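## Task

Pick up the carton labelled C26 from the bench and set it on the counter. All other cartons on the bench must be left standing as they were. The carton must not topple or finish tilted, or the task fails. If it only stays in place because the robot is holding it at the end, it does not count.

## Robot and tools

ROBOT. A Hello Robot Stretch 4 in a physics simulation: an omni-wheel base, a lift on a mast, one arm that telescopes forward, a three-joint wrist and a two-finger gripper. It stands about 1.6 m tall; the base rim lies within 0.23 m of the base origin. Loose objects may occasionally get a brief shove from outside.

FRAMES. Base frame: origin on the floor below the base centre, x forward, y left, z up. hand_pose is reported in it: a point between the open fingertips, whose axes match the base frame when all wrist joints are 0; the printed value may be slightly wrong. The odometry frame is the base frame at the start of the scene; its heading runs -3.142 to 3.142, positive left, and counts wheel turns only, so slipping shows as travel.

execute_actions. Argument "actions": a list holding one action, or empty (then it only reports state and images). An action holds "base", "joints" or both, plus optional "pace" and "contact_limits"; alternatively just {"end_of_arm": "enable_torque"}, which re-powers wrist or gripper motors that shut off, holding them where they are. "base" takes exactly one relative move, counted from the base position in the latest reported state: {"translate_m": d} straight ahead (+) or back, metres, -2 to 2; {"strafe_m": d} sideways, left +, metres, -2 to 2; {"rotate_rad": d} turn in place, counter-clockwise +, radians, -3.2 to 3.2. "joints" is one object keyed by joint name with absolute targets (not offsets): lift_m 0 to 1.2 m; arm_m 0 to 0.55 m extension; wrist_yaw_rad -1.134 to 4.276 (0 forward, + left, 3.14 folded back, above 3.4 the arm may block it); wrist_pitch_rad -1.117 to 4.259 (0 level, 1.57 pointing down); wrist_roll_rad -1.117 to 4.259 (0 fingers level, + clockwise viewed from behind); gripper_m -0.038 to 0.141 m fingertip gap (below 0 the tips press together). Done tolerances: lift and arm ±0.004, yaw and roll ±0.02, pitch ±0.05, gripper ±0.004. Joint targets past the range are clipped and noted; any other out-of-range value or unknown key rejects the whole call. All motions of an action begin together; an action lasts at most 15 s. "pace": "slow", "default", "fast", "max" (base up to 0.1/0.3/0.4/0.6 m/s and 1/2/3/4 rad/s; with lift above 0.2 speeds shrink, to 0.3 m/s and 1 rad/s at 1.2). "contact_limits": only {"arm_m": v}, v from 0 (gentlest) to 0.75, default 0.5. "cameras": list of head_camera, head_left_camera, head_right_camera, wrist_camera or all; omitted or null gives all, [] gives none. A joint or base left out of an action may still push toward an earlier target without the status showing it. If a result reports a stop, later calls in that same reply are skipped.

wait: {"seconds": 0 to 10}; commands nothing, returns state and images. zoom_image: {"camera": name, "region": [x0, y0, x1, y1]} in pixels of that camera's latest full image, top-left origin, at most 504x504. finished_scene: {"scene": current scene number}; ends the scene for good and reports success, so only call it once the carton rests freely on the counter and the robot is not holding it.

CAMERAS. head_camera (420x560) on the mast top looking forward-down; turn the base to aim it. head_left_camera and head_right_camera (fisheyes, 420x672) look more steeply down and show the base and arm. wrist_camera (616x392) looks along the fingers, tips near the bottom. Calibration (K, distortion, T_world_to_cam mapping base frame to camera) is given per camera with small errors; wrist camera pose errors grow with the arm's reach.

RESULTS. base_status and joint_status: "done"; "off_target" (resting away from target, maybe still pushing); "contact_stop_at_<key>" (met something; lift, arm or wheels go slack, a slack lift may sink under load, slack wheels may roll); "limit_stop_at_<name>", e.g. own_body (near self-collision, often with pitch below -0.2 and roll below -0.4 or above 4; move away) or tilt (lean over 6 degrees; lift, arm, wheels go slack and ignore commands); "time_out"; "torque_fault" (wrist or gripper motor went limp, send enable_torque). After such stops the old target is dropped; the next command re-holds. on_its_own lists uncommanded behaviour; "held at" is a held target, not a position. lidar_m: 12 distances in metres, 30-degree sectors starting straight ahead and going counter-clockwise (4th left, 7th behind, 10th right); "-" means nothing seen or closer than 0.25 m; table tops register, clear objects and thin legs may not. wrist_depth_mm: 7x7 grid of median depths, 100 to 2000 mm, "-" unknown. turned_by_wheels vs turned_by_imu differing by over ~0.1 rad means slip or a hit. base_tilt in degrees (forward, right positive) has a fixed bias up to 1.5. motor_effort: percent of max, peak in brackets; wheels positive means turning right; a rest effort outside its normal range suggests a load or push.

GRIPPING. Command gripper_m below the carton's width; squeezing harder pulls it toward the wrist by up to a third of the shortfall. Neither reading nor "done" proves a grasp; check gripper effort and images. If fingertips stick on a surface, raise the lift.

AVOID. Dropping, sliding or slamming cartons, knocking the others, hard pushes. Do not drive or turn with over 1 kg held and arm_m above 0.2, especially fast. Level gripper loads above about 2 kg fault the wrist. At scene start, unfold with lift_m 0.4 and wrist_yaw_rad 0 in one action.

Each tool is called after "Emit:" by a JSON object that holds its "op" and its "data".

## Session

Emit:
{"op": "execute_actions", "data": {"actions": []}}

Scene clock: 0.00 s.
base_odometry: x=+0.000 y=+0.000 heading=+0.000 (m, m, rad; odometry frame)
turned_by_wheels: +0.000 (rad since the last result)
turned_by_imu: +0.000 (rad since the last result)
base_tilt: forward=+0.0 right=+0.4 (deg)
lidar_m: 0.80 0.74 0.75 0.95 1.96 1.78 2.19 0.64 0.66 0.83 2.36 2.23
base_status: not commanded
joint_positions: lift_m=+0.278 arm_m=+0.001 wrist_yaw_rad=+3.090 wrist_pitch_rad=-0.015 wrist_roll_rad=-0.007 gripper_m=+0.057
joint_status: not commanded
motor_effort: lift_m=+21 arm_m=+0 wrist_yaw_rad=+0 wrist_pitch_rad=-5 wrist_roll_rad=-1 gripper_m=-7 wheel_0=+0 wheel_1=+0 wheel_2=+0 (%)
hand_pose: x=-0.1116 y=+0.1022 z=+0.4604 quat_wxyz=(+0.026, +0.007, -0.004, +1.000) (m; base frame)
wrist_depth_mm: - 136 - - - 1808 1661 / - 135 - - - 1756 1661 / 106 138 256 - - 1863 1618 / 131 145 - - - 1808 1661 / 1229 - - - - 1808 1661 / 699 750 196 1397 200 1464 1397 / 668 723 1078 107 1025 991 1008
pictures: head_camera, head_left_camera, head_right_camera, wrist_camera
camera_calibration (this result's frames):
wrist_camera: T_world_to_cam=[[0.080242, 0.996771, -0.00293414, -0.0973346], [0.0161303, -0.00424175, -0.999861, 0.512067], [-0.996645, 0.0801835, -0.0164186, 0.112912], [0, 0, 0, 1]] pos_world=[0.112084, 0.0901386, 0.513564]
Images, in order (width x height): head_camera 420x560, head_left_camera 420x672, head_right_camera 420x672, wrist_camera 616x392.

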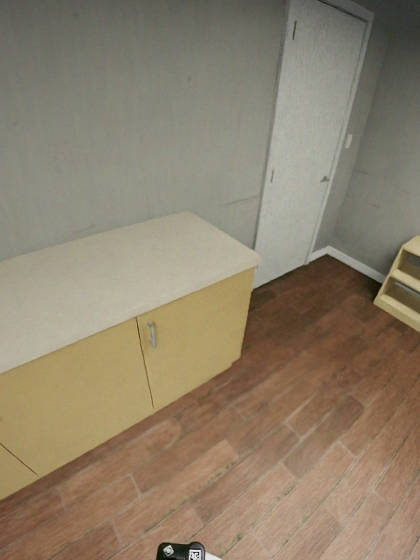

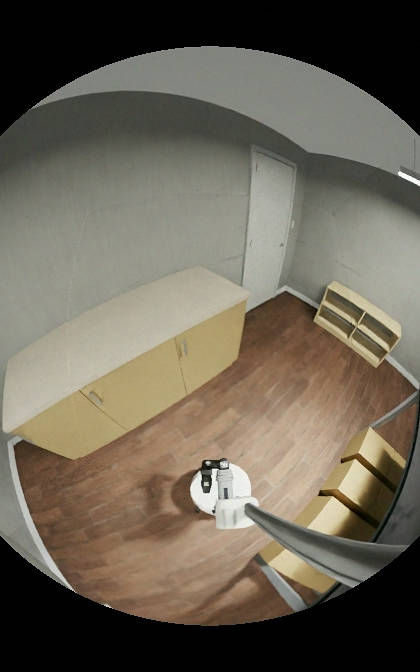

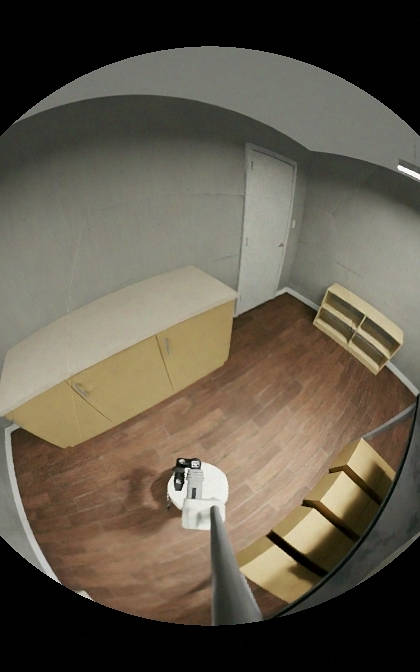

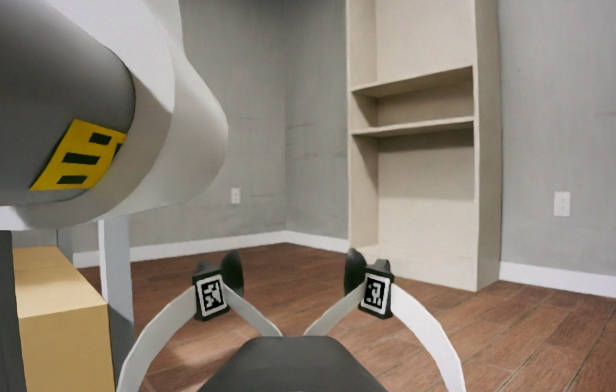

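Emit:
{"op": "execute_actions", "data": {"actions": [{"base":{"rotate_rad":-2.3},"joints":{"lift_m":1.0},"pace":"fast"}], "cameras": ["head_camera","head_left_camera"]}}

Scene clock: 11.47 s.
base_odometry: x=+0.000 y=+0.000 heading=-2.300 (m, m, rad; odometry frame)
turned_by_wheels: -2.300 (rad since the last result)
turned_by_imu: -2.352 (rad since the last result)
base_tilt: forward=+0.1 right=+0.5 (deg)
lidar_m: 0.63 0.73 1.17 2.35 0.90 0.75 0.73 0.84 1.98 1.78 1.88 0.64
base_status: done
joint_positions: lift_m=+1.000 arm_m=+0.001 wrist_yaw_rad=+3.090 wrist_pitch_rad=-0.015 wrist_roll_rad=-0.007 gripper_m=+0.057
joint_status: all done
motor_effort: lift_m=+24(27) arm_m=+0(0) wrist_yaw_rad=+1(1) wrist_pitch_rad=-5(5) wrist_roll_rad=-1(1) gripper_m=-2(1) wheel_0=+2(11) wheel_1=+0(14) wheel_2=+0(10) (%)
hand_pose: x=-0.1115 y=+0.1022 z=+1.1822 quat_wxyz=(+0.026, +0.007, -0.004, +1.000) (m; base frame)
wrist_depth_mm: - 136 1464 1430 1397 1366 1366 / - 135 1464 1464 1397 1366 1336 / 106 138 257 1430 1430 1397 1366 / 131 145 1499 1464 1397 1366 1336 / 1618 1537 1499 1464 1430 1397 1366 / 960 946 197 866 200 917 878 / 976 931 917 107 866 842 820
pictures: head_camera, head_left_camera
Images, in order (width x height): head_camera 420x560, head_left_camera 420x672.

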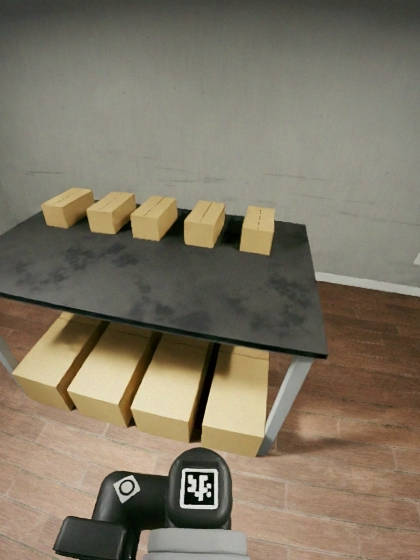

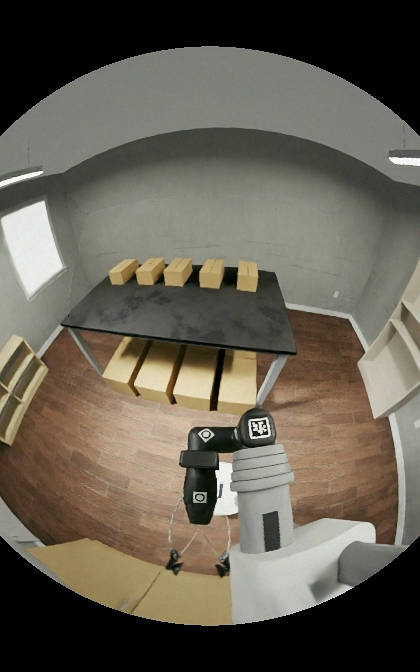

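Emit:
{"op": "execute_actions", "data": {"actions": [{"base":{"rotate_rad":-0.23},"joints":{"lift_m":1.05,"wrist_yaw_rad":0},"pace":"fast"}], "cameras": []}}

Emit:
{"op": "execute_actions", "data": {"actions": [{"base":{"strafe_m":-0.55},"joints":{"gripper_m":0.14},"pace":"fast"}], "cameras": ["head_camera","head_left_camera"]}}

Scene clock: 23.83 s.
base_odometry: x=+0.000 y=+0.000 heading=-2.529 (m, m, rad; odometry frame)
turned_by_wheels: -0.229 (rad since the last result)
turned_by_imu: -0.236 (rad since the last result)
base_tilt: forward=+0.0 right=+0.4 (deg)
lidar_m: 0.64 0.67 0.90 2.36 1.13 0.78 0.74 0.77 1.05 1.97 1.76 0.70
base_status: done
joint_positions: lift_m=+1.050 arm_m=+0.001 wrist_yaw_rad=+0.000 wrist_pitch_rad=-0.015 wrist_roll_rad=-0.007 gripper_m=+0.057
joint_status: all done
motor_effort: lift_m=+23(25) arm_m=+0(0) wrist_yaw_rad=-3(6) wrist_pitch_rad=-4(5) wrist_roll_rad=-1(1) gripper_m=-5(2) wheel_0=+3(8) wheel_1=+2(6) wheel_2=+2(6) (%)
hand_pose: x=+0.4605 y=-0.0873 z=+1.2323 quat_wxyz=(+1.000, -0.003, -0.007, +0.000) (m; base frame)
wrist_depth_mm: - - - - - - - / - - - - - - - / - - - - - - - / - - - - - - - / - - - - - - - / 891 917 196 991 200 - - / 741 707 778 107 - - -
pictures: none
No camera images: the call's "cameras" was empty. Leave "cameras" out to get every camera's image.

Scene clock: 26.73 s.
base_odometry: x=-0.316 y=+0.450 heading=-2.529 (m, m, rad; odometry frame)
turned_by_wheels: +0.000 (rad since the last result)
turned_by_imu: +0.001 (rad since the last result)
base_tilt: forward=+0.0 right=+0.5 (deg)
lidar_m: 1.39 0.73 0.92 2.89 1.09 0.75 0.71 0.74 1.50 1.42 1.26 1.56
base_status: done
joint_positions: lift_m=+1.050 arm_m=+0.001 wrist_yaw_rad=+0.000 wrist_pitch_rad=-0.015 wrist_roll_rad=-0.007 gripper_m=+0.140
joint_status: all done
motor_effort: lift_m=+23(23) arm_m=+0(0) wrist_yaw_rad=-1(2) wrist_pitch_rad=-4(5) wrist_roll_rad=-1(1) gripper_m=+0(5) wheel_0=+2(13) wheel_1=+1(12) wheel_2=+0(0) (%)
hand_pose: x=+0.4605 y=-0.0874 z=+1.2323 quat_wxyz=(+1.000, -0.003, -0.007, +0.000) (m; base frame)
wrist_depth_mm: - - - - - - 1708 / - - - - - - 1756 / - - - - - - 1708 / - - - - - - 1756 / - - - - - - 1808 / 946 878 - - - - 1708 / 750 1255 - 107 - - 1708
pictures: head_camera, head_left_camera
Images, in order (width x height): head_camera 420x560, head_left_camera 420x672.

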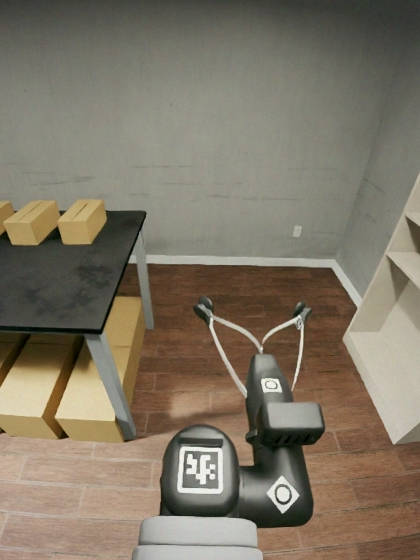

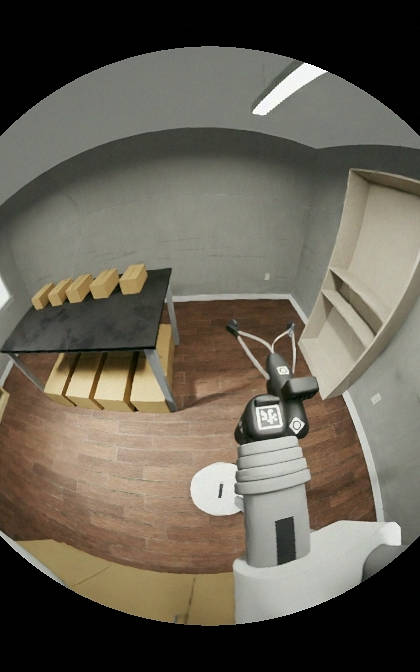

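Emit:
{"op": "execute_actions", "data": {"actions": [{"base":{"translate_m":1.7},"pace":"fast"}], "cameras": []}}

Emit:
{"op": "execute_actions", "data": {"actions": [{"base":{"rotate_rad":1.54},"pace":"fast"}], "cameras": ["head_camera","head_left_camera"]}}

Scene clock: 39.23 s.
base_odometry: x=-1.707 y=-0.528 heading=-2.528 (m, m, rad; odometry frame)
turned_by_wheels: +0.001 (rad since the last result)
turned_by_imu: -0.009 (rad since the last result)
base_tilt: forward=-0.1 right=+0.5 (deg)
lidar_m: 0.69 0.72 0.95 0.55 0.37 0.49 2.45 2.04 1.13 1.07 1.06 0.75
base_status: done
joint_positions: lift_m=+1.050 arm_m=+0.001 wrist_yaw_rad=+0.000 wrist_pitch_rad=-0.015 wrist_roll_rad=-0.007 gripper_m=+0.140
joint_status: not commanded
motor_effort: lift_m=+23(23) arm_m=+0(0) wrist_yaw_rad=-4(2) wrist_pitch_rad=-5(4) wrist_roll_rad=-1(1) gripper_m=+1(0) wheel_0=+2(8) wheel_1=+3(7) wheel_2=+2(11) (%)
hand_pose: x=+0.4605 y=-0.0874 z=+1.2323 quat_wxyz=(+1.000, -0.003, -0.007, +0.000) (m; base frame)
wrist_depth_mm: 459 462 473 484 488 500 504 / 459 469 477 484 492 500 508 / 466 469 480 484 496 504 508 / 466 473 480 488 496 508 517 / 469 473 484 496 500 517 517 / 469 473 492 496 500 512 521 / 480 480 492 107 508 521 530
pictures: none
No camera images: the call's "cameras" was empty. Leave "cameras" out to get every camera's image.

Scene clock: 41.57 s.
base_odometry: x=-1.707 y=-0.528 heading=-0.989 (m, m, rad; odometry frame)
turned_by_wheels: +1.539 (rad since the last result)
turned_by_imu: +1.572 (rad since the last result)
base_tilt: forward=-0.1 right=+0.3 (deg)
lidar_m: 0.60 0.38 0.48 2.41 2.06 1.11 1.08 1.12 0.75 0.69 0.71 0.94
base_status: done
joint_positions: lift_m=+1.050 arm_m=+0.001 wrist_yaw_rad=+0.000 wrist_pitch_rad=-0.015 wrist_roll_rad=-0.007 gripper_m=+0.140
joint_status: not commanded
motor_effort: lift_m=+23(23) arm_m=+0(1) wrist_yaw_rad=-2(1) wrist_pitch_rad=-5(5) wrist_roll_rad=-1(0) gripper_m=+1(1) wheel_0=-4(8) wheel_1=-4(10) wheel_2=-4(6) (%)
hand_pose: x=+0.4605 y=-0.0874 z=+1.2323 quat_wxyz=(+1.000, -0.003, -0.007, +0.000) (m; base frame)
wrist_depth_mm: - - - - 1756 1025 759 / - - - - 1808 1042 759 / - - - - 1808 1060 778 / - - - - 1808 1060 778 / - 1308 - - 1863 991 778 / 809 809 1308 - 1499 931 759 / 585 723 - 107 1756 1042 768
pictures: head_camera, head_left_camera
Images, in order (width x height): head_camera 420x560, head_left_camera 420x672.

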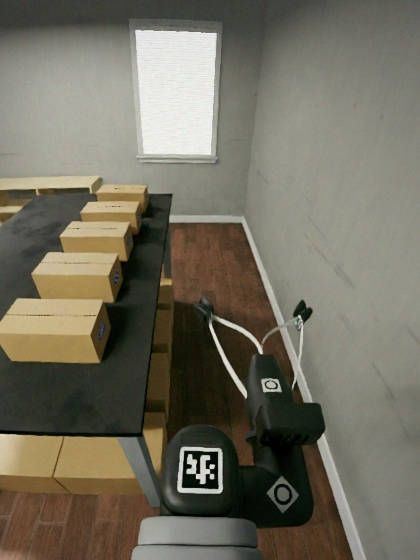

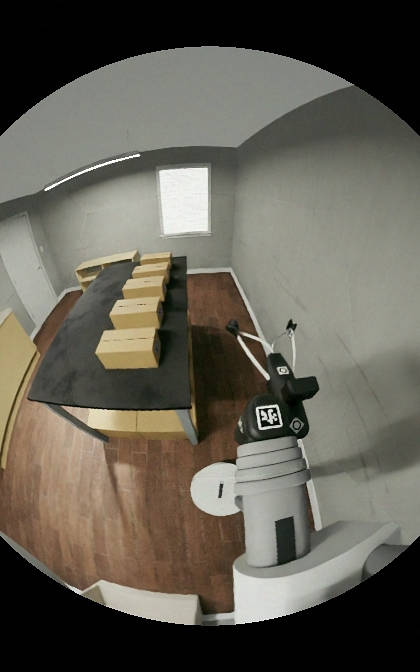

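Emit:
{"op": "execute_actions", "data": {"actions": [{"base":{"rotate_rad":0.06}}], "cameras": []}}

Emit:
{"op": "execute_actions", "data": {"actions": [{"base":{"strafe_m":-0.27},"pace":"fast"}], "cameras": ["head_camera"]}}

Scene clock: 56.33 s.
base_odometry: x=-1.707 y=-0.528 heading=-0.930 (m, m, rad; odometry frame)
turned_by_wheels: +0.059 (rad since the last result)
turned_by_imu: +0.060 (rad since the last result)
base_tilt: forward=-0.1 right=+0.4 (deg)
lidar_m: 0.49 0.36 0.51 2.41 1.93 1.09 1.10 1.03 0.74 0.68 0.73 1.00
base_status: done
joint_positions: lift_m=+1.050 arm_m=+0.001 wrist_yaw_rad=+0.000 wrist_pitch_rad=-0.015 wrist_roll_rad=-0.007 gripper_m=+0.140
joint_status: not commanded
motor_effort: lift_m=+23(23) arm_m=+0(1) wrist_yaw_rad=-1(1) wrist_pitch_rad=-5(5) wrist_roll_rad=+1(0) gripper_m=-1(0) wheel_0=-3(10) wheel_1=-3(7) wheel_2=-3(7) (%)
hand_pose: x=+0.4605 y=-0.0874 z=+1.2323 quat_wxyz=(+1.000, -0.003, -0.007, +0.000) (m; base frame)
wrist_depth_mm: - - - - - 1160 831 / - - - - - 1160 842 / - - - - - 1182 854 / - - - - - 1205 854 / - 1618 - - - 1118 854 / 699 609 991 - 1808 1025 842 / 574 676 831 107 - 1160 842
pictures: none
No camera images: the call's "cameras" was empty. Leave "cameras" out to get every camera's image.

Scene clock: 58.43 s.
base_odometry: x=-1.923 y=-0.689 heading=-0.930 (m, m, rad; odometry frame)
turned_by_wheels: +0.000 (rad since the last result)
turned_by_imu: +0.000 (rad since the last result)
base_tilt: forward=+0.0 right=+0.5 (deg)
lidar_m: 1.56 0.53 0.52 2.66 1.53 1.19 1.34 0.64 0.45 0.42 0.44 0.59
base_status: done
joint_positions: lift_m=+1.050 arm_m=+0.001 wrist_yaw_rad=+0.000 wrist_pitch_rad=-0.015 wrist_roll_rad=-0.007 gripper_m=+0.140
joint_status: not commanded
motor_effort: lift_m=+23(23) arm_m=+0(0) wrist_yaw_rad=-2(1) wrist_pitch_rad=-5(5) wrist_roll_rad=+0(0) gripper_m=+1(0) wheel_0=+3(13) wheel_1=+1(10) wheel_2=+0(2) (%)
hand_pose: x=+0.4605 y=-0.0874 z=+1.2323 quat_wxyz=(+1.000, -0.003, -0.007, +0.000) (m; base frame)
wrist_depth_mm: - - - - 1255 661 488 / - - - - 1255 668 488 / - - - - 1281 676 484 / - - - - 1308 683 488 / - 1366 - - 1308 640 488 / 891 866 - - 1042 591 496 / 759 - - 107 1281 668 484
pictures: head_camera
Images, in order (width x height): head_camera 420x560.

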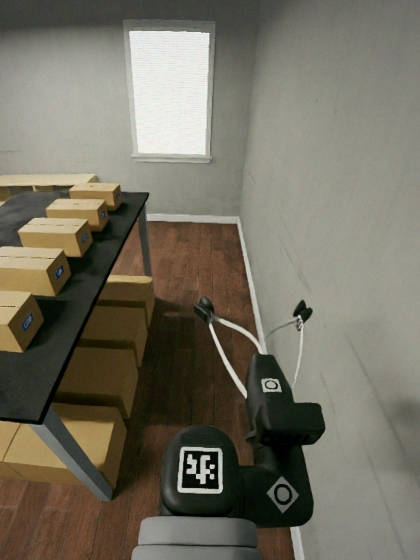

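Emit:
{"op": "execute_actions", "data": {"actions": [{"base":{"translate_m":1.0},"pace":"fast"}], "cameras": []}}

Emit:
{"op": "execute_actions", "data": {"actions": [{"base":{"rotate_rad":1.54},"joints":{"lift_m":1.15,"wrist_pitch_rad":0.55}}], "cameras": ["head_camera","wrist_camera"]}}

Scene clock: 66.93 s.
base_odometry: x=-1.324 y=-1.490 heading=-0.929 (m, m, rad; odometry frame)
turned_by_wheels: +0.000 (rad since the last result)
turned_by_imu: -0.006 (rad since the last result)
base_tilt: forward=-0.1 right=+0.5 (deg)
lidar_m: 1.55 0.55 0.38 0.37 0.40 0.56 1.79 0.62 0.43 0.39 0.42 0.58
base_status: done
joint_positions: lift_m=+1.050 arm_m=+0.001 wrist_yaw_rad=+0.000 wrist_pitch_rad=-0.015 wrist_roll_rad=-0.007 gripper_m=+0.140
joint_status: not commanded
motor_effort: lift_m=+23(23) arm_m=+0(0) wrist_yaw_rad=-3(0) wrist_pitch_rad=-5(5) wrist_roll_rad=+0(1) gripper_m=+1(3) wheel_0=+2(7) wheel_1=+2(11) wheel_2=+1(10) (%)
hand_pose: x=+0.4605 y=-0.0874 z=+1.2323 quat_wxyz=(+1.000, -0.003, -0.007, +0.000) (m; base frame)
wrist_depth_mm: - - - - 1160 627 459 / - - - - 1182 640 462 / - - - - 1205 640 455 / - - - - 1205 647 466 / - - - - 1229 609 462 / - - - - 991 564 469 / - - - 107 1229 627 469
pictures: none
No camera images: the call's "cameras" was empty. Leave "cameras" out to get every camera's image.

Scene clock: 69.27 s.
base_odometry: x=-1.325 y=-1.490 heading=+0.610 (m, m, rad; odometry frame)
turned_by_wheels: +1.539 (rad since the last result)
turned_by_imu: +1.572 (rad since the last result)
base_tilt: forward=-0.1 right=+0.4 (deg)
lidar_m: 0.37 0.39 0.51 2.00 0.62 0.44 0.41 0.43 0.61 1.43 0.60 0.41
base_status: done
joint_positions: lift_m=+1.150 arm_m=+0.001 wrist_yaw_rad=+0.000 wrist_pitch_rad=+0.551 wrist_roll_rad=-0.007 gripper_m=+0.140
joint_status: all done
motor_effort: lift_m=+23(25) arm_m=+0(0) wrist_yaw_rad=-1(1) wrist_pitch_rad=-3(3) wrist_roll_rad=+0(1) gripper_m=+0(2) wheel_0=-4(7) wheel_1=-4(11) wheel_2=-3(7) (%)
hand_pose: x=+0.4177 y=-0.0874 z=+1.1769 quat_wxyz=(+0.962, -0.003, +0.272, +0.001) (m; base frame)
wrist_depth_mm: - - - - - - - / - - - - - - - / 946 931 917 931 931 946 1025 / 615 530 707 535 647 544 621 / 466 439 603 449 574 445 459 / 433 399 492 424 462 452 496 / 449 445 459 107 462 449 455
pictures: head_camera, wrist_camera
camera_calibration (this result's frames):
wrist_camera: T_world_to_cam=[[-0.0257362, -0.999586, 0.012895, -0.0975694], [-0.550176, 0.00339298, -0.835042, 1.2623], [0.834652, -0.0285854, -0.550035, 0.52088], [0, 0, 0, 1]] pos_world=[0.257224, -0.0869224, 1.34184]
Images, in order (width x height): head_camera 420x560, wrist_camera 616x392.

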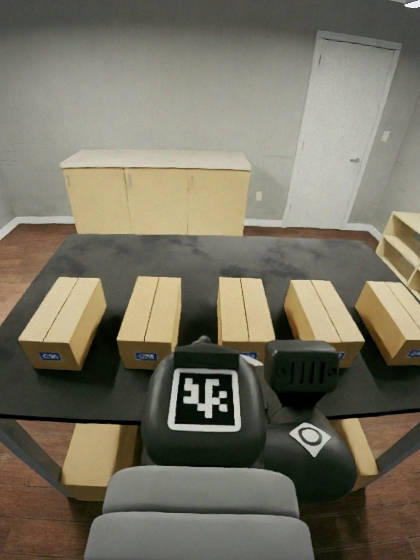

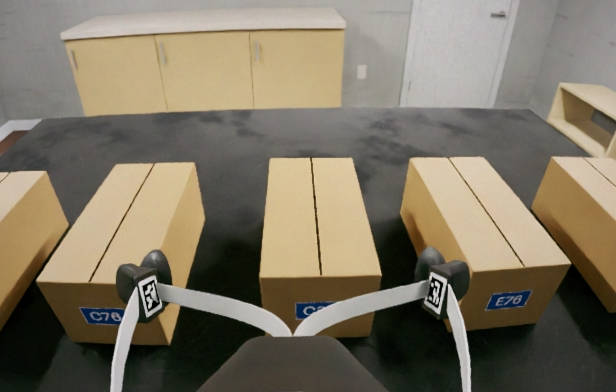

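Emit:
{"op": "zoom_image", "data": {"camera": "head_camera", "region": [0,330,210,390]}}

Emit:
{"op": "zoom_image", "data": {"camera": "wrist_camera", "region": [250,270,450,350]}}

Emit:
{"op": "zoom_image", "data": {"camera": "head_camera", "region": [300,320,420,390]}}

Region (0, 330, 210, 390) of head_camera's 420x560 image, scaled by 2.400, with more detail than that image has; it fills the top 144 rows of this view, and the rest is white.

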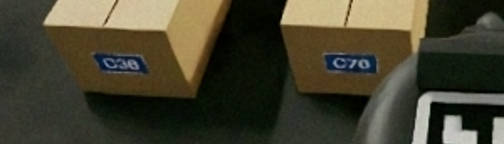

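Region (250, 270, 450, 350) of wrist_camera's 616x392 image, scaled by 2.520; it fills the top 202 rows of this view, and the rest is white.

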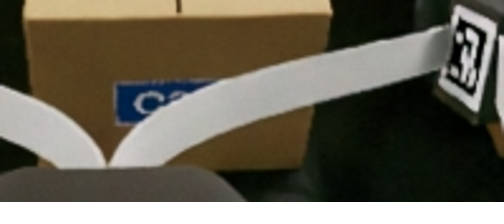

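Region (300, 320, 420, 390) of head_camera's 420x560 image, scaled by 4.200, with more detail than that image has; it fills the top 294 rows of this view, and the rest is white.

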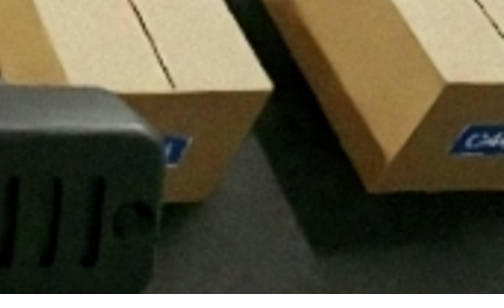

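Emit:
{"op": "execute_actions", "data": {"actions": [{"base":{"strafe_m":-0.027},"joints":{"wrist_pitch_rad":0.75,"lift_m":1.17}}], "cameras": ["wrist_camera"]}}

Scene clock: 78.10 s.
base_odometry: x=-1.309 y=-1.513 heading=+0.610 (m, m, rad; odometry frame)
turned_by_wheels: +0.000 (rad since the last result)
turned_by_imu: -0.001 (rad since the last result)
base_tilt: forward=-0.1 right=+0.5 (deg)
lidar_m: 0.36 0.40 0.52 1.97 0.62 0.43 0.40 0.41 0.58 1.46 0.60 0.41
base_status: done
joint_positions: lift_m=+1.170 arm_m=+0.001 wrist_yaw_rad=+0.000 wrist_pitch_rad=+0.751 wrist_roll_rad=-0.007 gripper_m=+0.140
joint_status: all done
motor_effort: lift_m=+24(25) arm_m=+0(0) wrist_yaw_rad=-2(2) wrist_pitch_rad=-2(0) wrist_roll_rad=-2(0) gripper_m=-3(2) wheel_0=-1(10) wheel_1=-1(9) wheel_2=+0(4) (%)
hand_pose: x=+0.3829 y=-0.0874 z=+1.1510 quat_wxyz=(+0.930, -0.003, +0.367, +0.001) (m; base frame)
wrist_depth_mm: - 991 - - - 1060 - / 820 820 820 597 820 842 866 / 585 512 668 504 621 512 597 / 421 452 574 442 569 445 569 / 480 462 504 492 517 500 521 / 449 433 442 462 442 452 459 / 410 407 418 107 433 439 1281
pictures: wrist_camera
camera_calibration (this result's frames):
wrist_camera: T_world_to_cam=[[-0.022637, -0.999586, 0.017745, -0.104897], [-0.704831, 0.00336894, -0.709367, 1.13614], [0.709014, -0.0285652, -0.704616, 0.761811], [0, 0, 0, 1]] pos_world=[0.258278, -0.0869197, 1.34459]
Images, in order (width x height): wrist_camera 616x392.

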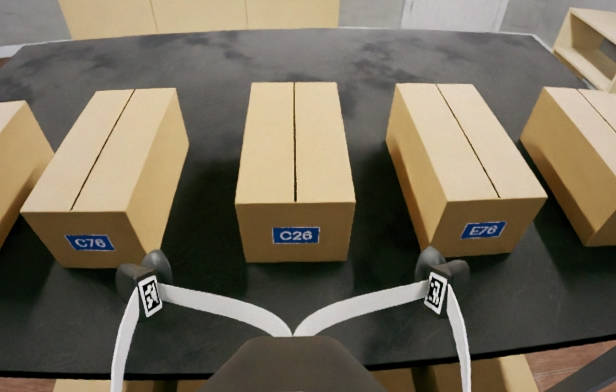

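Emit:
{"op": "execute_actions", "data": {"actions": [{"joints":{"arm_m":0.335,"wrist_pitch_rad":0.9}}], "cameras": ["wrist_camera"]}}

Scene clock: 84.43 s.
base_odometry: x=-1.309 y=-1.513 heading=+0.610 (m, m, rad; odometry frame)
turned_by_wheels: +0.000 (rad since the last result)
turned_by_imu: -0.001 (rad since the last result)
base_tilt: forward=+0.0 right=+0.4 (deg)
lidar_m: 0.38 0.40 0.52 1.98 0.61 0.44 0.40 0.42 0.58 1.43 0.60 0.40
base_status: not commanded
joint_positions: lift_m=+1.170 arm_m=+0.334 wrist_yaw_rad=+0.000 wrist_pitch_rad=+0.901 wrist_roll_rad=-0.007 gripper_m=+0.140
joint_status: all done
motor_effort: lift_m=+24(24) arm_m=+7(1) wrist_yaw_rad=+0(0) wrist_pitch_rad=-2(3) wrist_roll_rad=-1(0) gripper_m=-2(0) wheel_0=-1(1) wheel_1=-1(1) wheel_2=+0(0) (%)
hand_pose: x=+0.6837 y=-0.0874 z=+1.1217 quat_wxyz=(+0.900, -0.003, +0.435, +0.002) (m; base frame)
wrist_depth_mm: 715 707 723 723 732 750 750 / 627 634 634 634 647 654 661 / 554 554 564 564 569 569 574 / 496 500 504 362 508 373 370 / 322 370 340 329 452 338 332 / 298 340 294 301 296 307 303 / 285 375 285 107 387 324 281
pictures: wrist_camera
camera_calibration (this result's frames):
wrist_camera: T_world_to_cam=[[-0.0196647, -0.999587, 0.0209375, -0.103171], [-0.80299, 0.0033135, -0.595984, 1.26726], [0.595668, -0.0285325, -0.802723, 0.715439], [0, 0, 0, 1]] pos_world=[0.5894, -0.0869144, 1.33172]
Images, in order (width x height): wrist_camera 616x392.

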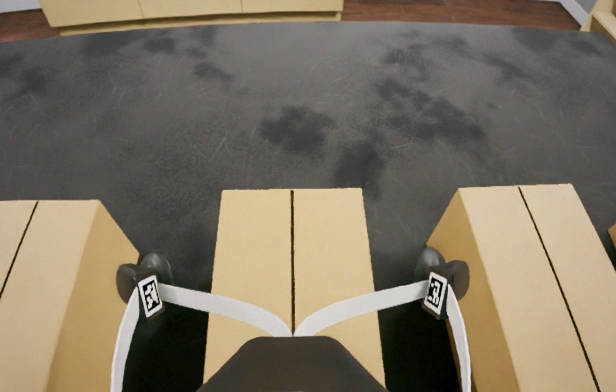

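Emit:
{"op": "execute_actions", "data": {"actions": [{"joints":{"lift_m":1.1,"gripper_m":0.141},"pace":"slow"}], "cameras": ["wrist_camera","head_right_camera"]}}

Scene clock: 91.37 s.
base_odometry: x=-1.309 y=-1.513 heading=+0.610 (m, m, rad; odometry frame)
turned_by_wheels: +0.000 (rad since the last result)
turned_by_imu: -0.001 (rad since the last result)
base_tilt: forward=+0.0 right=+0.5 (deg)
lidar_m: 0.37 0.39 0.51 1.96 0.63 0.42 0.41 0.43 0.59 1.43 0.59 0.41
base_status: not commanded
joint_positions: lift_m=+1.100 arm_m=+0.334 wrist_yaw_rad=+0.000 wrist_pitch_rad=+0.901 wrist_roll_rad=-0.007 gripper_m=+0.141
joint_status: all done
motor_effort: lift_m=+17(23) arm_m=+7(7) wrist_yaw_rad=+0(1) wrist_pitch_rad=-2(2) wrist_roll_rad=-2(1) gripper_m=+1(4) wheel_0=+0(1) wheel_1=-1(1) wheel_2=+0(0) (%)
hand_pose: x=+0.6837 y=-0.0874 z=+1.0523 quat_wxyz=(+0.900, -0.003, +0.435, +0.002) (m; base frame)
wrist_depth_mm: 597 591 609 609 615 627 634 / 530 530 530 530 539 544 549 / 466 466 466 312 473 480 480 / 287 418 285 279 415 320 283 / 283 373 253 255 265 303 256 / 281 330 223 230 224 285 241 / 283 317 214 107 220 317 -
pictures: head_right_camera, wrist_camera
camera_calibration (this result's frames):
wrist_camera: T_world_to_cam=[[-0.0196647, -0.999587, 0.0209375, -0.101718], [-0.80299, 0.00331344, -0.595984, 1.2259], [0.595669, -0.0285325, -0.802723, 0.659738], [0, 0, 0, 1]] pos_world=[0.589401, -0.0869144, 1.26233]
Images, in order (width x height): head_right_camera 420x672, wrist_camera 616x392.

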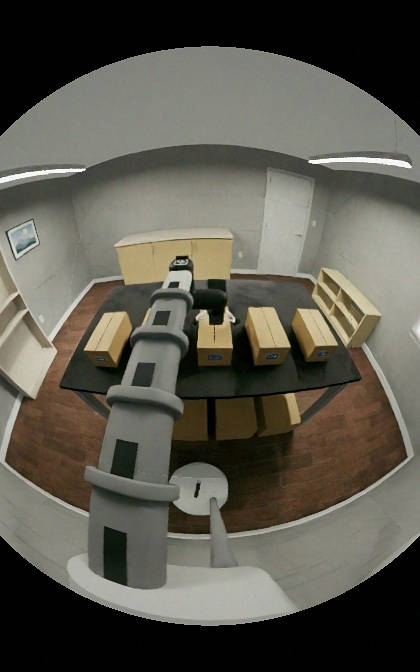

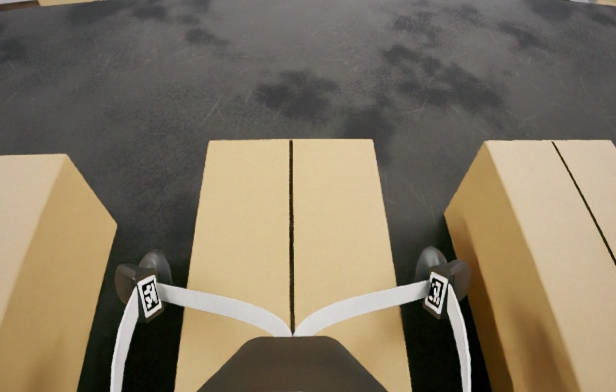

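Emit:
{"op": "execute_actions", "data": {"actions": [{"joints":{"lift_m":1.068},"pace":"slow"}], "cameras": ["wrist_camera"]}}

Scene clock: 99.93 s.
base_odometry: x=-1.309 y=-1.513 heading=+0.610 (m, m, rad; odometry frame)
turned_by_wheels: +0.000 (rad since the last result)
turned_by_imu: -0.001 (rad since the last result)
base_tilt: forward=-0.1 right=+0.5 (deg)
lidar_m: 0.37 0.39 0.53 1.99 0.61 0.43 0.40 0.42 0.58 1.46 0.59 0.42
base_status: not commanded
joint_positions: lift_m=+1.068 arm_m=+0.334 wrist_yaw_rad=+0.000 wrist_pitch_rad=+0.901 wrist_roll_rad=-0.007 gripper_m=+0.141
joint_status: all done
motor_effort: lift_m=+17(16) arm_m=+7(7) wrist_yaw_rad=-2(0) wrist_pitch_rad=-2(1) wrist_roll_rad=+0(0) gripper_m=-3(1) wheel_0=-1(1) wheel_1=-1(1) wheel_2=+0(0) (%)
hand_pose: x=+0.6837 y=-0.0874 z=+1.0203 quat_wxyz=(+0.900, -0.003, +0.435, +0.002) (m; base frame)
wrist_depth_mm: 539 544 549 554 559 569 574 / 480 477 477 480 484 496 500 / 410 424 272 267 421 413 274 / 286 377 239 240 370 322 250 / 285 343 217 219 223 304 237 / 281 208 191 199 197 285 236 / 281 285 184 107 187 287 -
pictures: wrist_camera
camera_calibration (this result's frames):
wrist_camera: T_world_to_cam=[[-0.0196646, -0.999587, 0.0209375, -0.101048], [-0.80299, 0.00331341, -0.595984, 1.20682], [0.595668, -0.0285324, -0.802724, 0.634041], [0, 0, 0, 1]] pos_world=[0.589402, -0.0869144, 1.23032]
Images, in order (width x height): wrist_camera 616x392.

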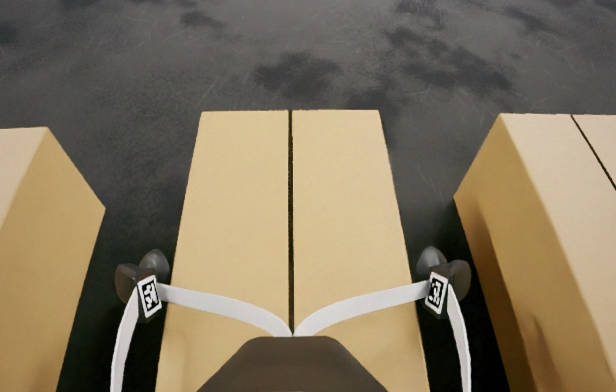

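Emit:
{"op": "execute_actions", "data": {"actions": [{"joints":{"lift_m":1.06},"pace":"slow"}], "cameras": []}}

Emit:
{"op": "execute_actions", "data": {"actions": [{"joints":{"gripper_m":0.045}}], "cameras": ["wrist_camera"]}}

Emit:
{"op": "execute_actions", "data": {"actions": [{"joints":{"lift_m":1.2},"pace":"slow"}], "cameras": ["wrist_camera","head_right_camera"]}}

Scene clock: 107.57 s.
base_odometry: x=-1.309 y=-1.513 heading=+0.610 (m, m, rad; odometry frame)
turned_by_wheels: +0.000 (rad since the last result)
turned_by_imu: -0.001 (rad since the last result)
base_tilt: forward=+0.0 right=+0.5 (deg)
lidar_m: 0.38 0.40 0.51 1.98 0.63 0.44 0.40 0.43 0.58 1.46 0.60 0.42
base_status: not commanded
joint_positions: lift_m=+1.060 arm_m=+0.334 wrist_yaw_rad=+0.000 wrist_pitch_rad=+0.900 wrist_roll_rad=-0.007 gripper_m=+0.141
joint_status: all done
motor_effort: lift_m=+15(15) arm_m=+7(7) wrist_yaw_rad=-4(2) wrist_pitch_rad=+1(2) wrist_roll_rad=-1(1) gripper_m=+1(5) wheel_0=-1(0) wheel_1=-1(1) wheel_2=+0(0) (%)
hand_pose: x=+0.6839 y=-0.0874 z=+1.0126 quat_wxyz=(+0.900, -0.003, +0.435, +0.002) (m; base frame)
wrist_depth_mm: 535 535 544 539 544 554 559 / 473 473 473 473 480 484 496 / 404 413 258 259 404 407 266 / 285 373 231 234 244 322 243 / 283 336 210 211 216 303 237 / 281 199 186 192 190 283 237 / 278 276 178 107 181 286 -
pictures: none
No camera images: the call's "cameras" was empty. Leave "cameras" out to get every camera's image.

Scene clock: 109.53 s.
base_odometry: x=-1.309 y=-1.513 heading=+0.610 (m, m, rad; odometry frame)
turned_by_wheels: +0.000 (rad since the last result)
turned_by_imu: +0.000 (rad since the last result)
base_tilt: forward=+0.0 right=+0.5 (deg)
lidar_m: 0.37 0.41 0.52 1.95 0.61 0.43 0.41 0.43 0.59 1.44 0.60 0.42
base_status: not commanded
joint_positions: lift_m=+1.060 arm_m=+0.334 wrist_yaw_rad=+0.000 wrist_pitch_rad=+0.901 wrist_roll_rad=-0.007 gripper_m=+0.046
joint_status: all done
motor_effort: lift_m=+17(17) arm_m=+7(7) wrist_yaw_rad=-1(2) wrist_pitch_rad=-3(3) wrist_roll_rad=+0(0) gripper_m=-35(34) wheel_0=+0(0) wheel_1=-1(1) wheel_2=+0(0) (%)
hand_pose: x=+0.6836 y=-0.0874 z=+1.0123 quat_wxyz=(+0.900, -0.003, +0.436, +0.002) (m; base frame)
wrist_depth_mm: 521 521 535 535 544 549 554 / 466 469 469 469 473 480 488 / 394 410 229 230 242 402 264 / 286 370 206 208 213 322 240 / 283 332 188 189 190 324 237 / 263 171 172 173 173 177 237 / 208 274 154 107 158 285 -
pictures: wrist_camera
camera_calibration (this result's frames):
wrist_camera: T_world_to_cam=[[-0.0194988, -0.999591, 0.0209429, -0.100971], [-0.803154, 0.00318483, -0.595763, 1.20188], [0.595453, -0.0284371, -0.802887, 0.627924], [0, 0, 0, 1]] pos_world=[0.589429, -0.0869008, 1.2223]
Images, in order (width x height): wrist_camera 616x392.

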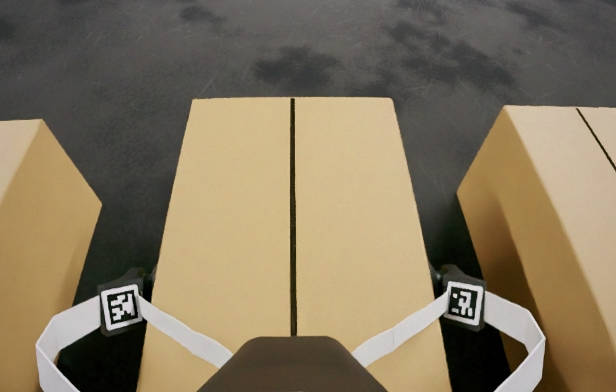

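Scene clock: 111.50 s.
base_odometry: x=-1.309 y=-1.513 heading=+0.610 (m, m, rad; odometry frame)
turned_by_wheels: +0.000 (rad since the last result)
turned_by_imu: +0.000 (rad since the last result)
base_tilt: forward=+0.1 right=+0.4 (deg)
lidar_m: 0.37 0.40 0.51 1.99 0.62 0.43 0.41 0.43 0.58 1.45 0.60 0.40
base_status: not commanded
joint_positions: lift_m=+1.200 arm_m=+0.334 wrist_yaw_rad=+0.000 wrist_pitch_rad=+0.901 wrist_roll_rad=-0.007 gripper_m=+0.046
joint_status: all done
motor_effort: lift_m=+25(26) arm_m=+7(7) wrist_yaw_rad=-2(1) wrist_pitch_rad=-3(2) wrist_roll_rad=-2(1) gripper_m=-36(35) wheel_0=+0(1) wheel_1=-1(1) wheel_2=+0(0) (%)
hand_pose: x=+0.6836 y=-0.0874 z=+1.1516 quat_wxyz=(+0.900, -0.003, +0.436, +0.002) (m; base frame)
wrist_depth_mm: - - - - - 798 - / 676 676 668 683 683 691 707 / 597 597 229 231 243 615 615 / 530 530 206 206 213 544 544 / 353 370 187 189 190 370 366 / 324 170 172 173 173 177 330 / 218 332 154 107 159 320 -
pictures: head_right_camera, wrist_camera
camera_calibration (this result's frames):
wrist_camera: T_world_to_cam=[[-0.019498, -0.999591, 0.0209437, -0.103891], [-0.803177, 0.00318478, -0.595732, 1.28487], [0.595421, -0.0284371, -0.80291, 0.739853], [0, 0, 0, 1]] pos_world=[0.58943, -0.0869008, 1.36165]
Images, in order (width x height): head_right_camera 420x672, wrist_camera 616x392.

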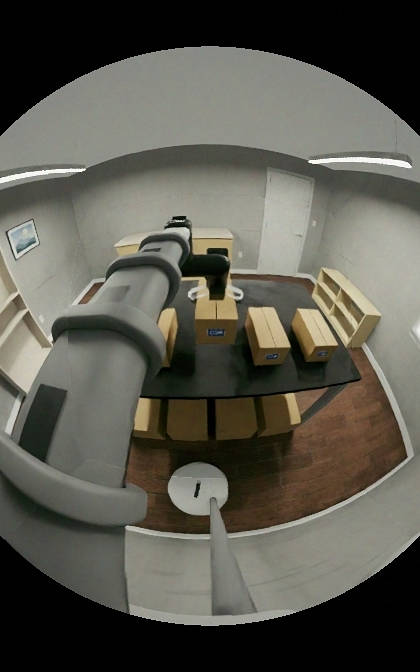

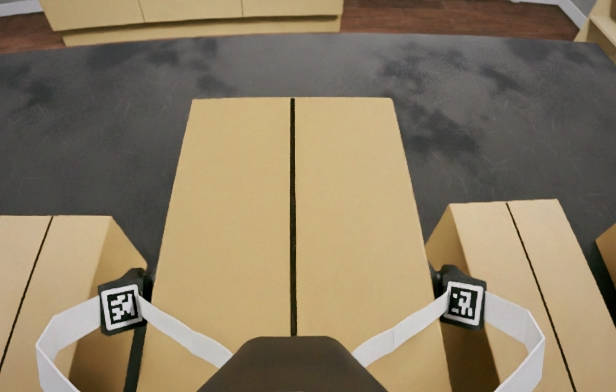

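Emit:
{"op": "execute_actions", "data": {"actions": [{"joints":{"arm_m":0.04}}], "cameras": []}}

Emit:
{"op": "execute_actions", "data": {"actions": [{"base":{"strafe_m":1.07},"pace":"fast"}], "cameras": ["head_camera","head_right_camera","head_left_camera"]}}

Scene clock: 120.87 s.
base_odometry: x=-1.309 y=-1.513 heading=+0.610 (m, m, rad; odometry frame)
turned_by_wheels: +0.000 (rad since the last result)
turned_by_imu: -0.001 (rad since the last result)
base_tilt: forward=+0.1 right=+0.4 (deg)
lidar_m: 0.27 0.40 0.53 1.97 0.63 0.41 0.41 0.41 0.57 1.45 0.60 0.25
base_status: not commanded
joint_positions: lift_m=+1.200 arm_m=+0.041 wrist_yaw_rad=+0.000 wrist_pitch_rad=+0.902 wrist_roll_rad=-0.007 gripper_m=+0.046
joint_status: all done
motor_effort: lift_m=+25(25) arm_m=-7(9) wrist_yaw_rad=-2(2) wrist_pitch_rad=-6(4) wrist_roll_rad=-1(0) gripper_m=-34(35) wheel_0=+0(1) wheel_1=-1(1) wheel_2=+0(0) (%)
hand_pose: x=+0.3911 y=-0.0874 z=+1.1515 quat_wxyz=(+0.900, -0.003, +0.436, +0.001) (m; base frame)
wrist_depth_mm: 768 768 778 768 798 798 809 / 668 512 683 691 544 530 597 / 442 462 229 230 242 452 580 / 413 427 206 207 213 445 539 / 473 473 188 189 190 496 500 / 439 171 172 173 173 176 455 / 278 418 154 107 159 1025 931
pictures: none
No camera images: the call's "cameras" was empty. Leave "cameras" out to get every camera's image.

Scene clock: 125.77 s.
base_odometry: x=-1.922 y=-0.636 heading=+0.610 (m, m, rad; odometry frame)
turned_by_wheels: +0.000 (rad since the last result)
turned_by_imu: -0.001 (rad since the last result)
base_tilt: forward=+0.0 right=+0.4 (deg)
lidar_m: 0.26 1.51 1.12 1.30 0.69 0.48 0.43 0.48 0.65 1.60 0.53 0.25
base_status: done
joint_positions: lift_m=+1.200 arm_m=+0.041 wrist_yaw_rad=+0.000 wrist_pitch_rad=+0.902 wrist_roll_rad=-0.007 gripper_m=+0.046
joint_status: not commanded
motor_effort: lift_m=+23(25) arm_m=-8(8) wrist_yaw_rad=-3(1) wrist_pitch_rad=-3(5) wrist_roll_rad=+1(2) gripper_m=-34(32) wheel_0=-3(12) wheel_1=+2(11) wheel_2=+0(1) (%)
hand_pose: x=+0.3911 y=-0.0874 z=+1.1517 quat_wxyz=(+0.900, -0.003, +0.436, +0.001) (m; base frame)
wrist_depth_mm: - - - - - 809 798 / - - - - - 707 707 / 1756 1708 229 231 243 627 621 / 1537 1661 206 208 213 1281 554 / 1464 1430 187 189 189 1182 496 / 1336 171 171 173 173 176 462 / 676 1205 154 107 158 668 -
pictures: head_camera, head_left_camera, head_right_camera
Images, in order (width x height): head_camera 420x560, head_left_camera 420x672, head_right_camera 420x672.

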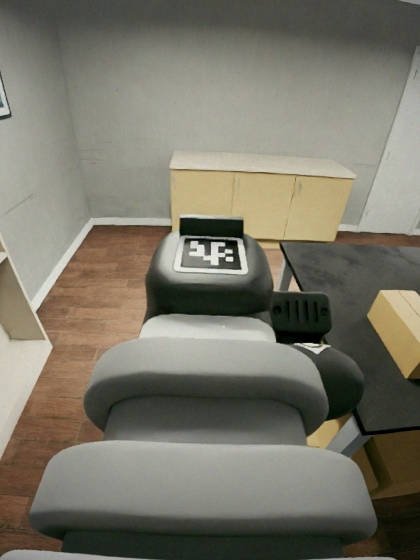

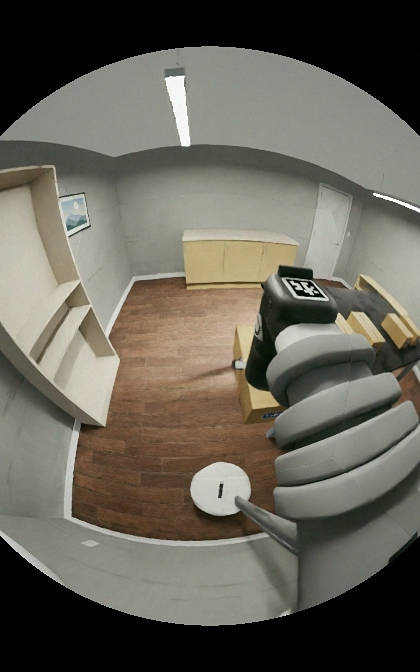

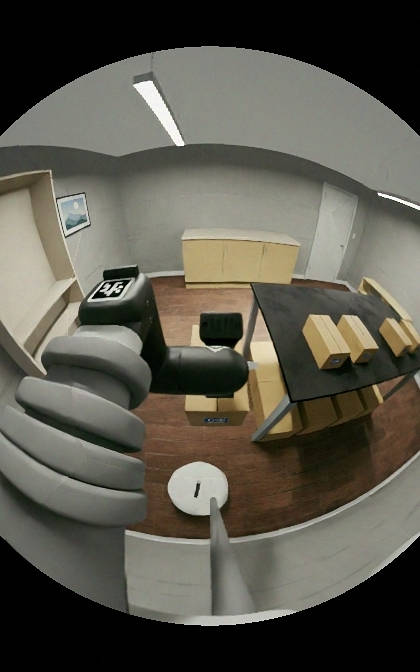

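Emit:
{"op": "execute_actions", "data": {"actions": [{"base":{"strafe_m":0.1},"pace":"fast"}], "cameras": []}}

Emit:
{"op": "execute_actions", "data": {"actions": [{"base":{"translate_m":1.85},"pace":"fast"}], "cameras": ["head_left_camera","head_right_camera"]}}

Scene clock: 133.77 s.
base_odometry: x=-1.979 y=-0.554 heading=+0.610 (m, m, rad; odometry frame)
turned_by_wheels: +0.000 (rad since the last result)
turned_by_imu: -0.001 (rad since the last result)
base_tilt: forward=+0.0 right=+0.4 (deg)
lidar_m: 0.25 1.37 1.03 1.19 0.70 0.49 0.44 0.47 0.62 1.61 0.61 0.25
base_status: done
joint_positions: lift_m=+1.200 arm_m=+0.041 wrist_yaw_rad=+0.000 wrist_pitch_rad=+0.902 wrist_roll_rad=-0.007 gripper_m=+0.046
joint_status: not commanded
motor_effort: lift_m=+23(23) arm_m=-8(7) wrist_yaw_rad=-1(0) wrist_pitch_rad=-4(4) wrist_roll_rad=-1(1) gripper_m=-31(37) wheel_0=-3(12) wheel_1=+2(6) wheel_2=+0(2) (%)
hand_pose: x=+0.3911 y=-0.0874 z=+1.1517 quat_wxyz=(+0.900, -0.003, +0.436, +0.002) (m; base frame)
wrist_depth_mm: - - - - - 831 809 / - - - - - 820 715 / 1756 1808 229 231 243 1464 621 / 1499 1618 206 208 212 1336 569 / 1430 1430 187 189 190 1205 1182 / 1281 171 171 172 173 176 1118 / 683 1205 154 107 158 1008 603
pictures: none
No camera images: the call's "cameras" was empty. Leave "cameras" out to get every camera's image.

Scene clock: 141.40 s.
base_odometry: x=-0.463 y=+0.506 heading=+0.610 (m, m, rad; odometry frame)
turned_by_wheels: +0.000 (rad since the last result)
turned_by_imu: -0.009 (rad since the last result)
base_tilt: forward=+0.0 right=+0.4 (deg)
lidar_m: 0.25 0.83 1.37 1.26 1.12 1.36 2.31 0.74 0.80 2.00 1.22 0.25
base_status: done
joint_positions: lift_m=+1.200 arm_m=+0.041 wrist_yaw_rad=+0.000 wrist_pitch_rad=+0.902 wrist_roll_rad=-0.007 gripper_m=+0.046
joint_status: not commanded
motor_effort: lift_m=+23(23) arm_m=-7(7) wrist_yaw_rad=+0(1) wrist_pitch_rad=-4(5) wrist_roll_rad=-1(2) gripper_m=-35(34) wheel_0=+3(8) wheel_1=+2(7) wheel_2=-1(9) (%)
hand_pose: x=+0.3911 y=-0.0874 z=+1.1517 quat_wxyz=(+0.900, -0.003, +0.436, +0.002) (m; base frame)
wrist_depth_mm: 1138 820 778 798 798 809 809 / 1308 691 683 683 707 715 715 / 1499 788 229 230 242 842 842 / 1618 1618 206 208 213 1025 1060 / 1464 1464 187 188 190 1308 1464 / 1336 171 171 173 173 176 1336 / 683 1182 154 107 159 1281 1281
pictures: head_left_camera, head_right_camera
Images, in order (width x height): head_left_camera 420x672, head_right_camera 420x672.

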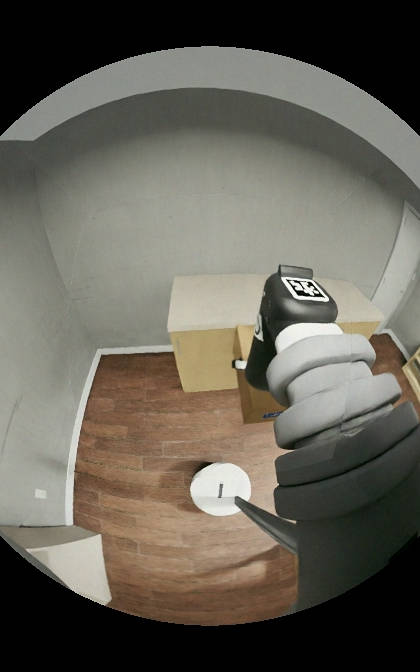

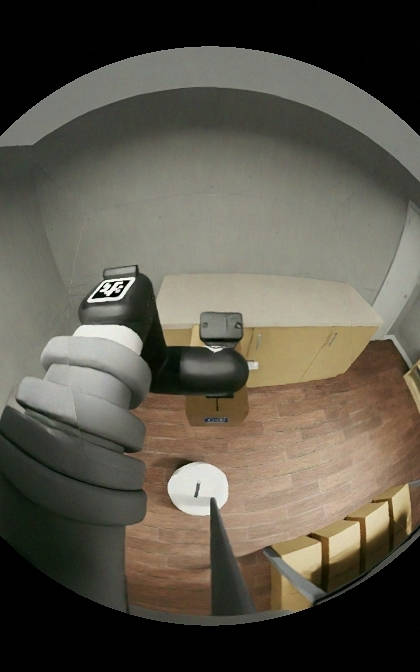

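Emit:
{"op": "execute_actions", "data": {"actions": [{"base":{"strafe_m":-0.4},"pace":"fast"}], "cameras": []}}

Emit:
{"op": "execute_actions", "data": {"actions": [{"base":{"translate_m":0.42},"pace":"fast"}], "cameras": ["head_left_camera","head_right_camera","wrist_camera"]}}

Scene clock: 147.40 s.
base_odometry: x=-0.234 y=+0.179 heading=+0.610 (m, m, rad; odometry frame)
turned_by_wheels: +0.000 (rad since the last result)
turned_by_imu: -0.002 (rad since the last result)
base_tilt: forward=+0.0 right=+0.3 (deg)
lidar_m: 0.27 0.85 1.79 1.67 1.48 1.89 0.56 0.58 0.77 2.65 1.29 0.25
base_status: done
joint_positions: lift_m=+1.200 arm_m=+0.041 wrist_yaw_rad=+0.000 wrist_pitch_rad=+0.902 wrist_roll_rad=-0.007 gripper_m=+0.046
joint_status: not commanded
motor_effort: lift_m=+23(23) arm_m=-7(7) wrist_yaw_rad=-1(2) wrist_pitch_rad=-4(4) wrist_roll_rad=-1(2) gripper_m=-35(34) wheel_0=+0(12) wheel_1=-1(12) wheel_2=+0(0) (%)
hand_pose: x=+0.3911 y=-0.0874 z=+1.1517 quat_wxyz=(+0.900, -0.003, +0.436, +0.002) (m; base frame)
wrist_depth_mm: 768 778 788 778 798 809 809 / 691 691 691 707 715 723 750 / 759 778 229 231 242 878 891 / 917 931 206 207 213 1078 1098 / 1397 1138 187 188 190 1464 1464 / 1336 171 171 172 173 176 1366 / 676 1205 154 107 159 1255 1281
pictures: none
No camera images: the call's "cameras" was empty. Leave "cameras" out to get every camera's image.

Scene clock: 150.27 s.
base_odometry: x=+0.110 y=+0.419 heading=+0.611 (m, m, rad; odometry frame)
turned_by_wheels: +0.000 (rad since the last result)
turned_by_imu: -0.002 (rad since the last result)
base_tilt: forward=-0.1 right=+0.4 (deg)
lidar_m: 0.26 0.43 0.57 1.68 1.69 1.93 0.99 1.02 1.36 2.62 0.63 0.25
base_status: done
joint_positions: lift_m=+1.200 arm_m=+0.041 wrist_yaw_rad=+0.000 wrist_pitch_rad=+0.902 wrist_roll_rad=-0.007 gripper_m=+0.046
joint_status: not commanded
motor_effort: lift_m=+23(23) arm_m=-7(7) wrist_yaw_rad=-2(0) wrist_pitch_rad=-5(4) wrist_roll_rad=+0(1) gripper_m=-33(32) wheel_0=+2(8) wheel_1=+2(8) wheel_2=+1(11) (%)
hand_pose: x=+0.3911 y=-0.0874 z=+1.1517 quat_wxyz=(+0.900, -0.003, +0.436, +0.002) (m; base frame)
wrist_depth_mm: 750 741 768 778 778 788 809 / 691 683 683 691 691 699 723 / 609 603 229 230 243 621 621 / 535 544 206 207 213 554 559 / 484 492 187 189 189 504 504 / 445 171 171 172 173 176 585 / 351 569 154 107 158 904 1060
pictures: head_left_camera, head_right_camera, wrist_camera
camera_calibration (this result's frames):
wrist_camera: T_world_to_cam=[[-0.019679, -0.999587, 0.0209529, -0.10957], [-0.803452, 0.00333795, -0.595361, 1.04962], [0.595045, -0.0285508, -0.803185, 0.914556], [0, 0, 0, 1]] pos_world=[0.296957, -0.086917, 1.36175]
Images, in order (width x height): head_left_camera 420x672, head_right_camera 420x672, wrist_camera 616x392.

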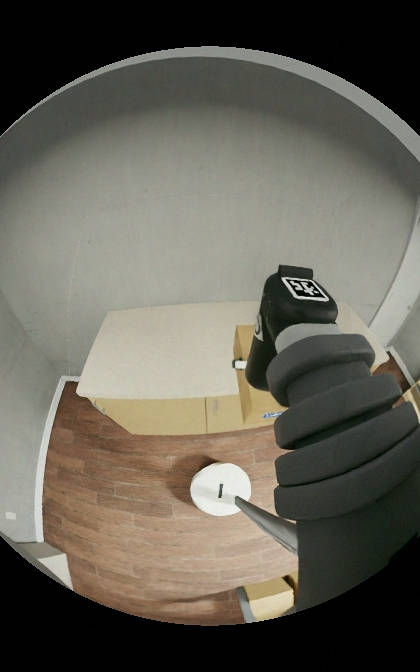

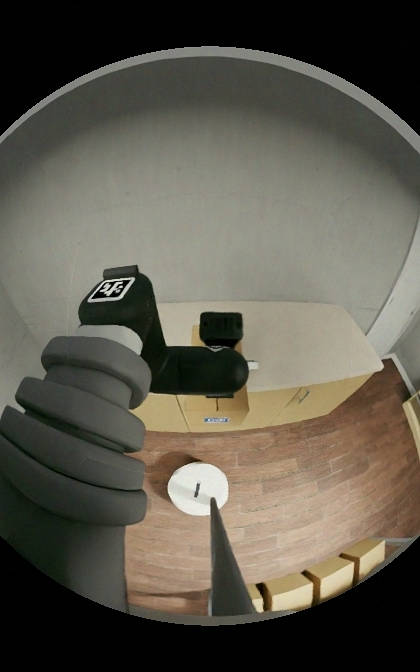

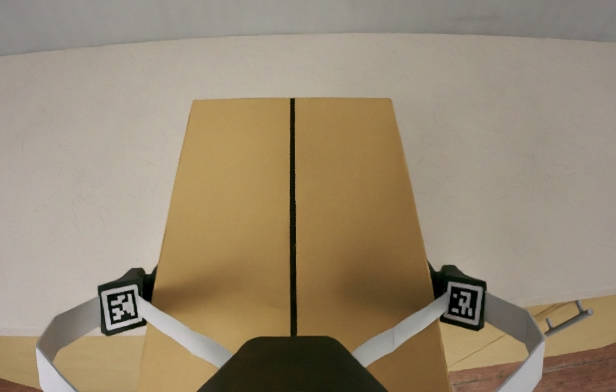

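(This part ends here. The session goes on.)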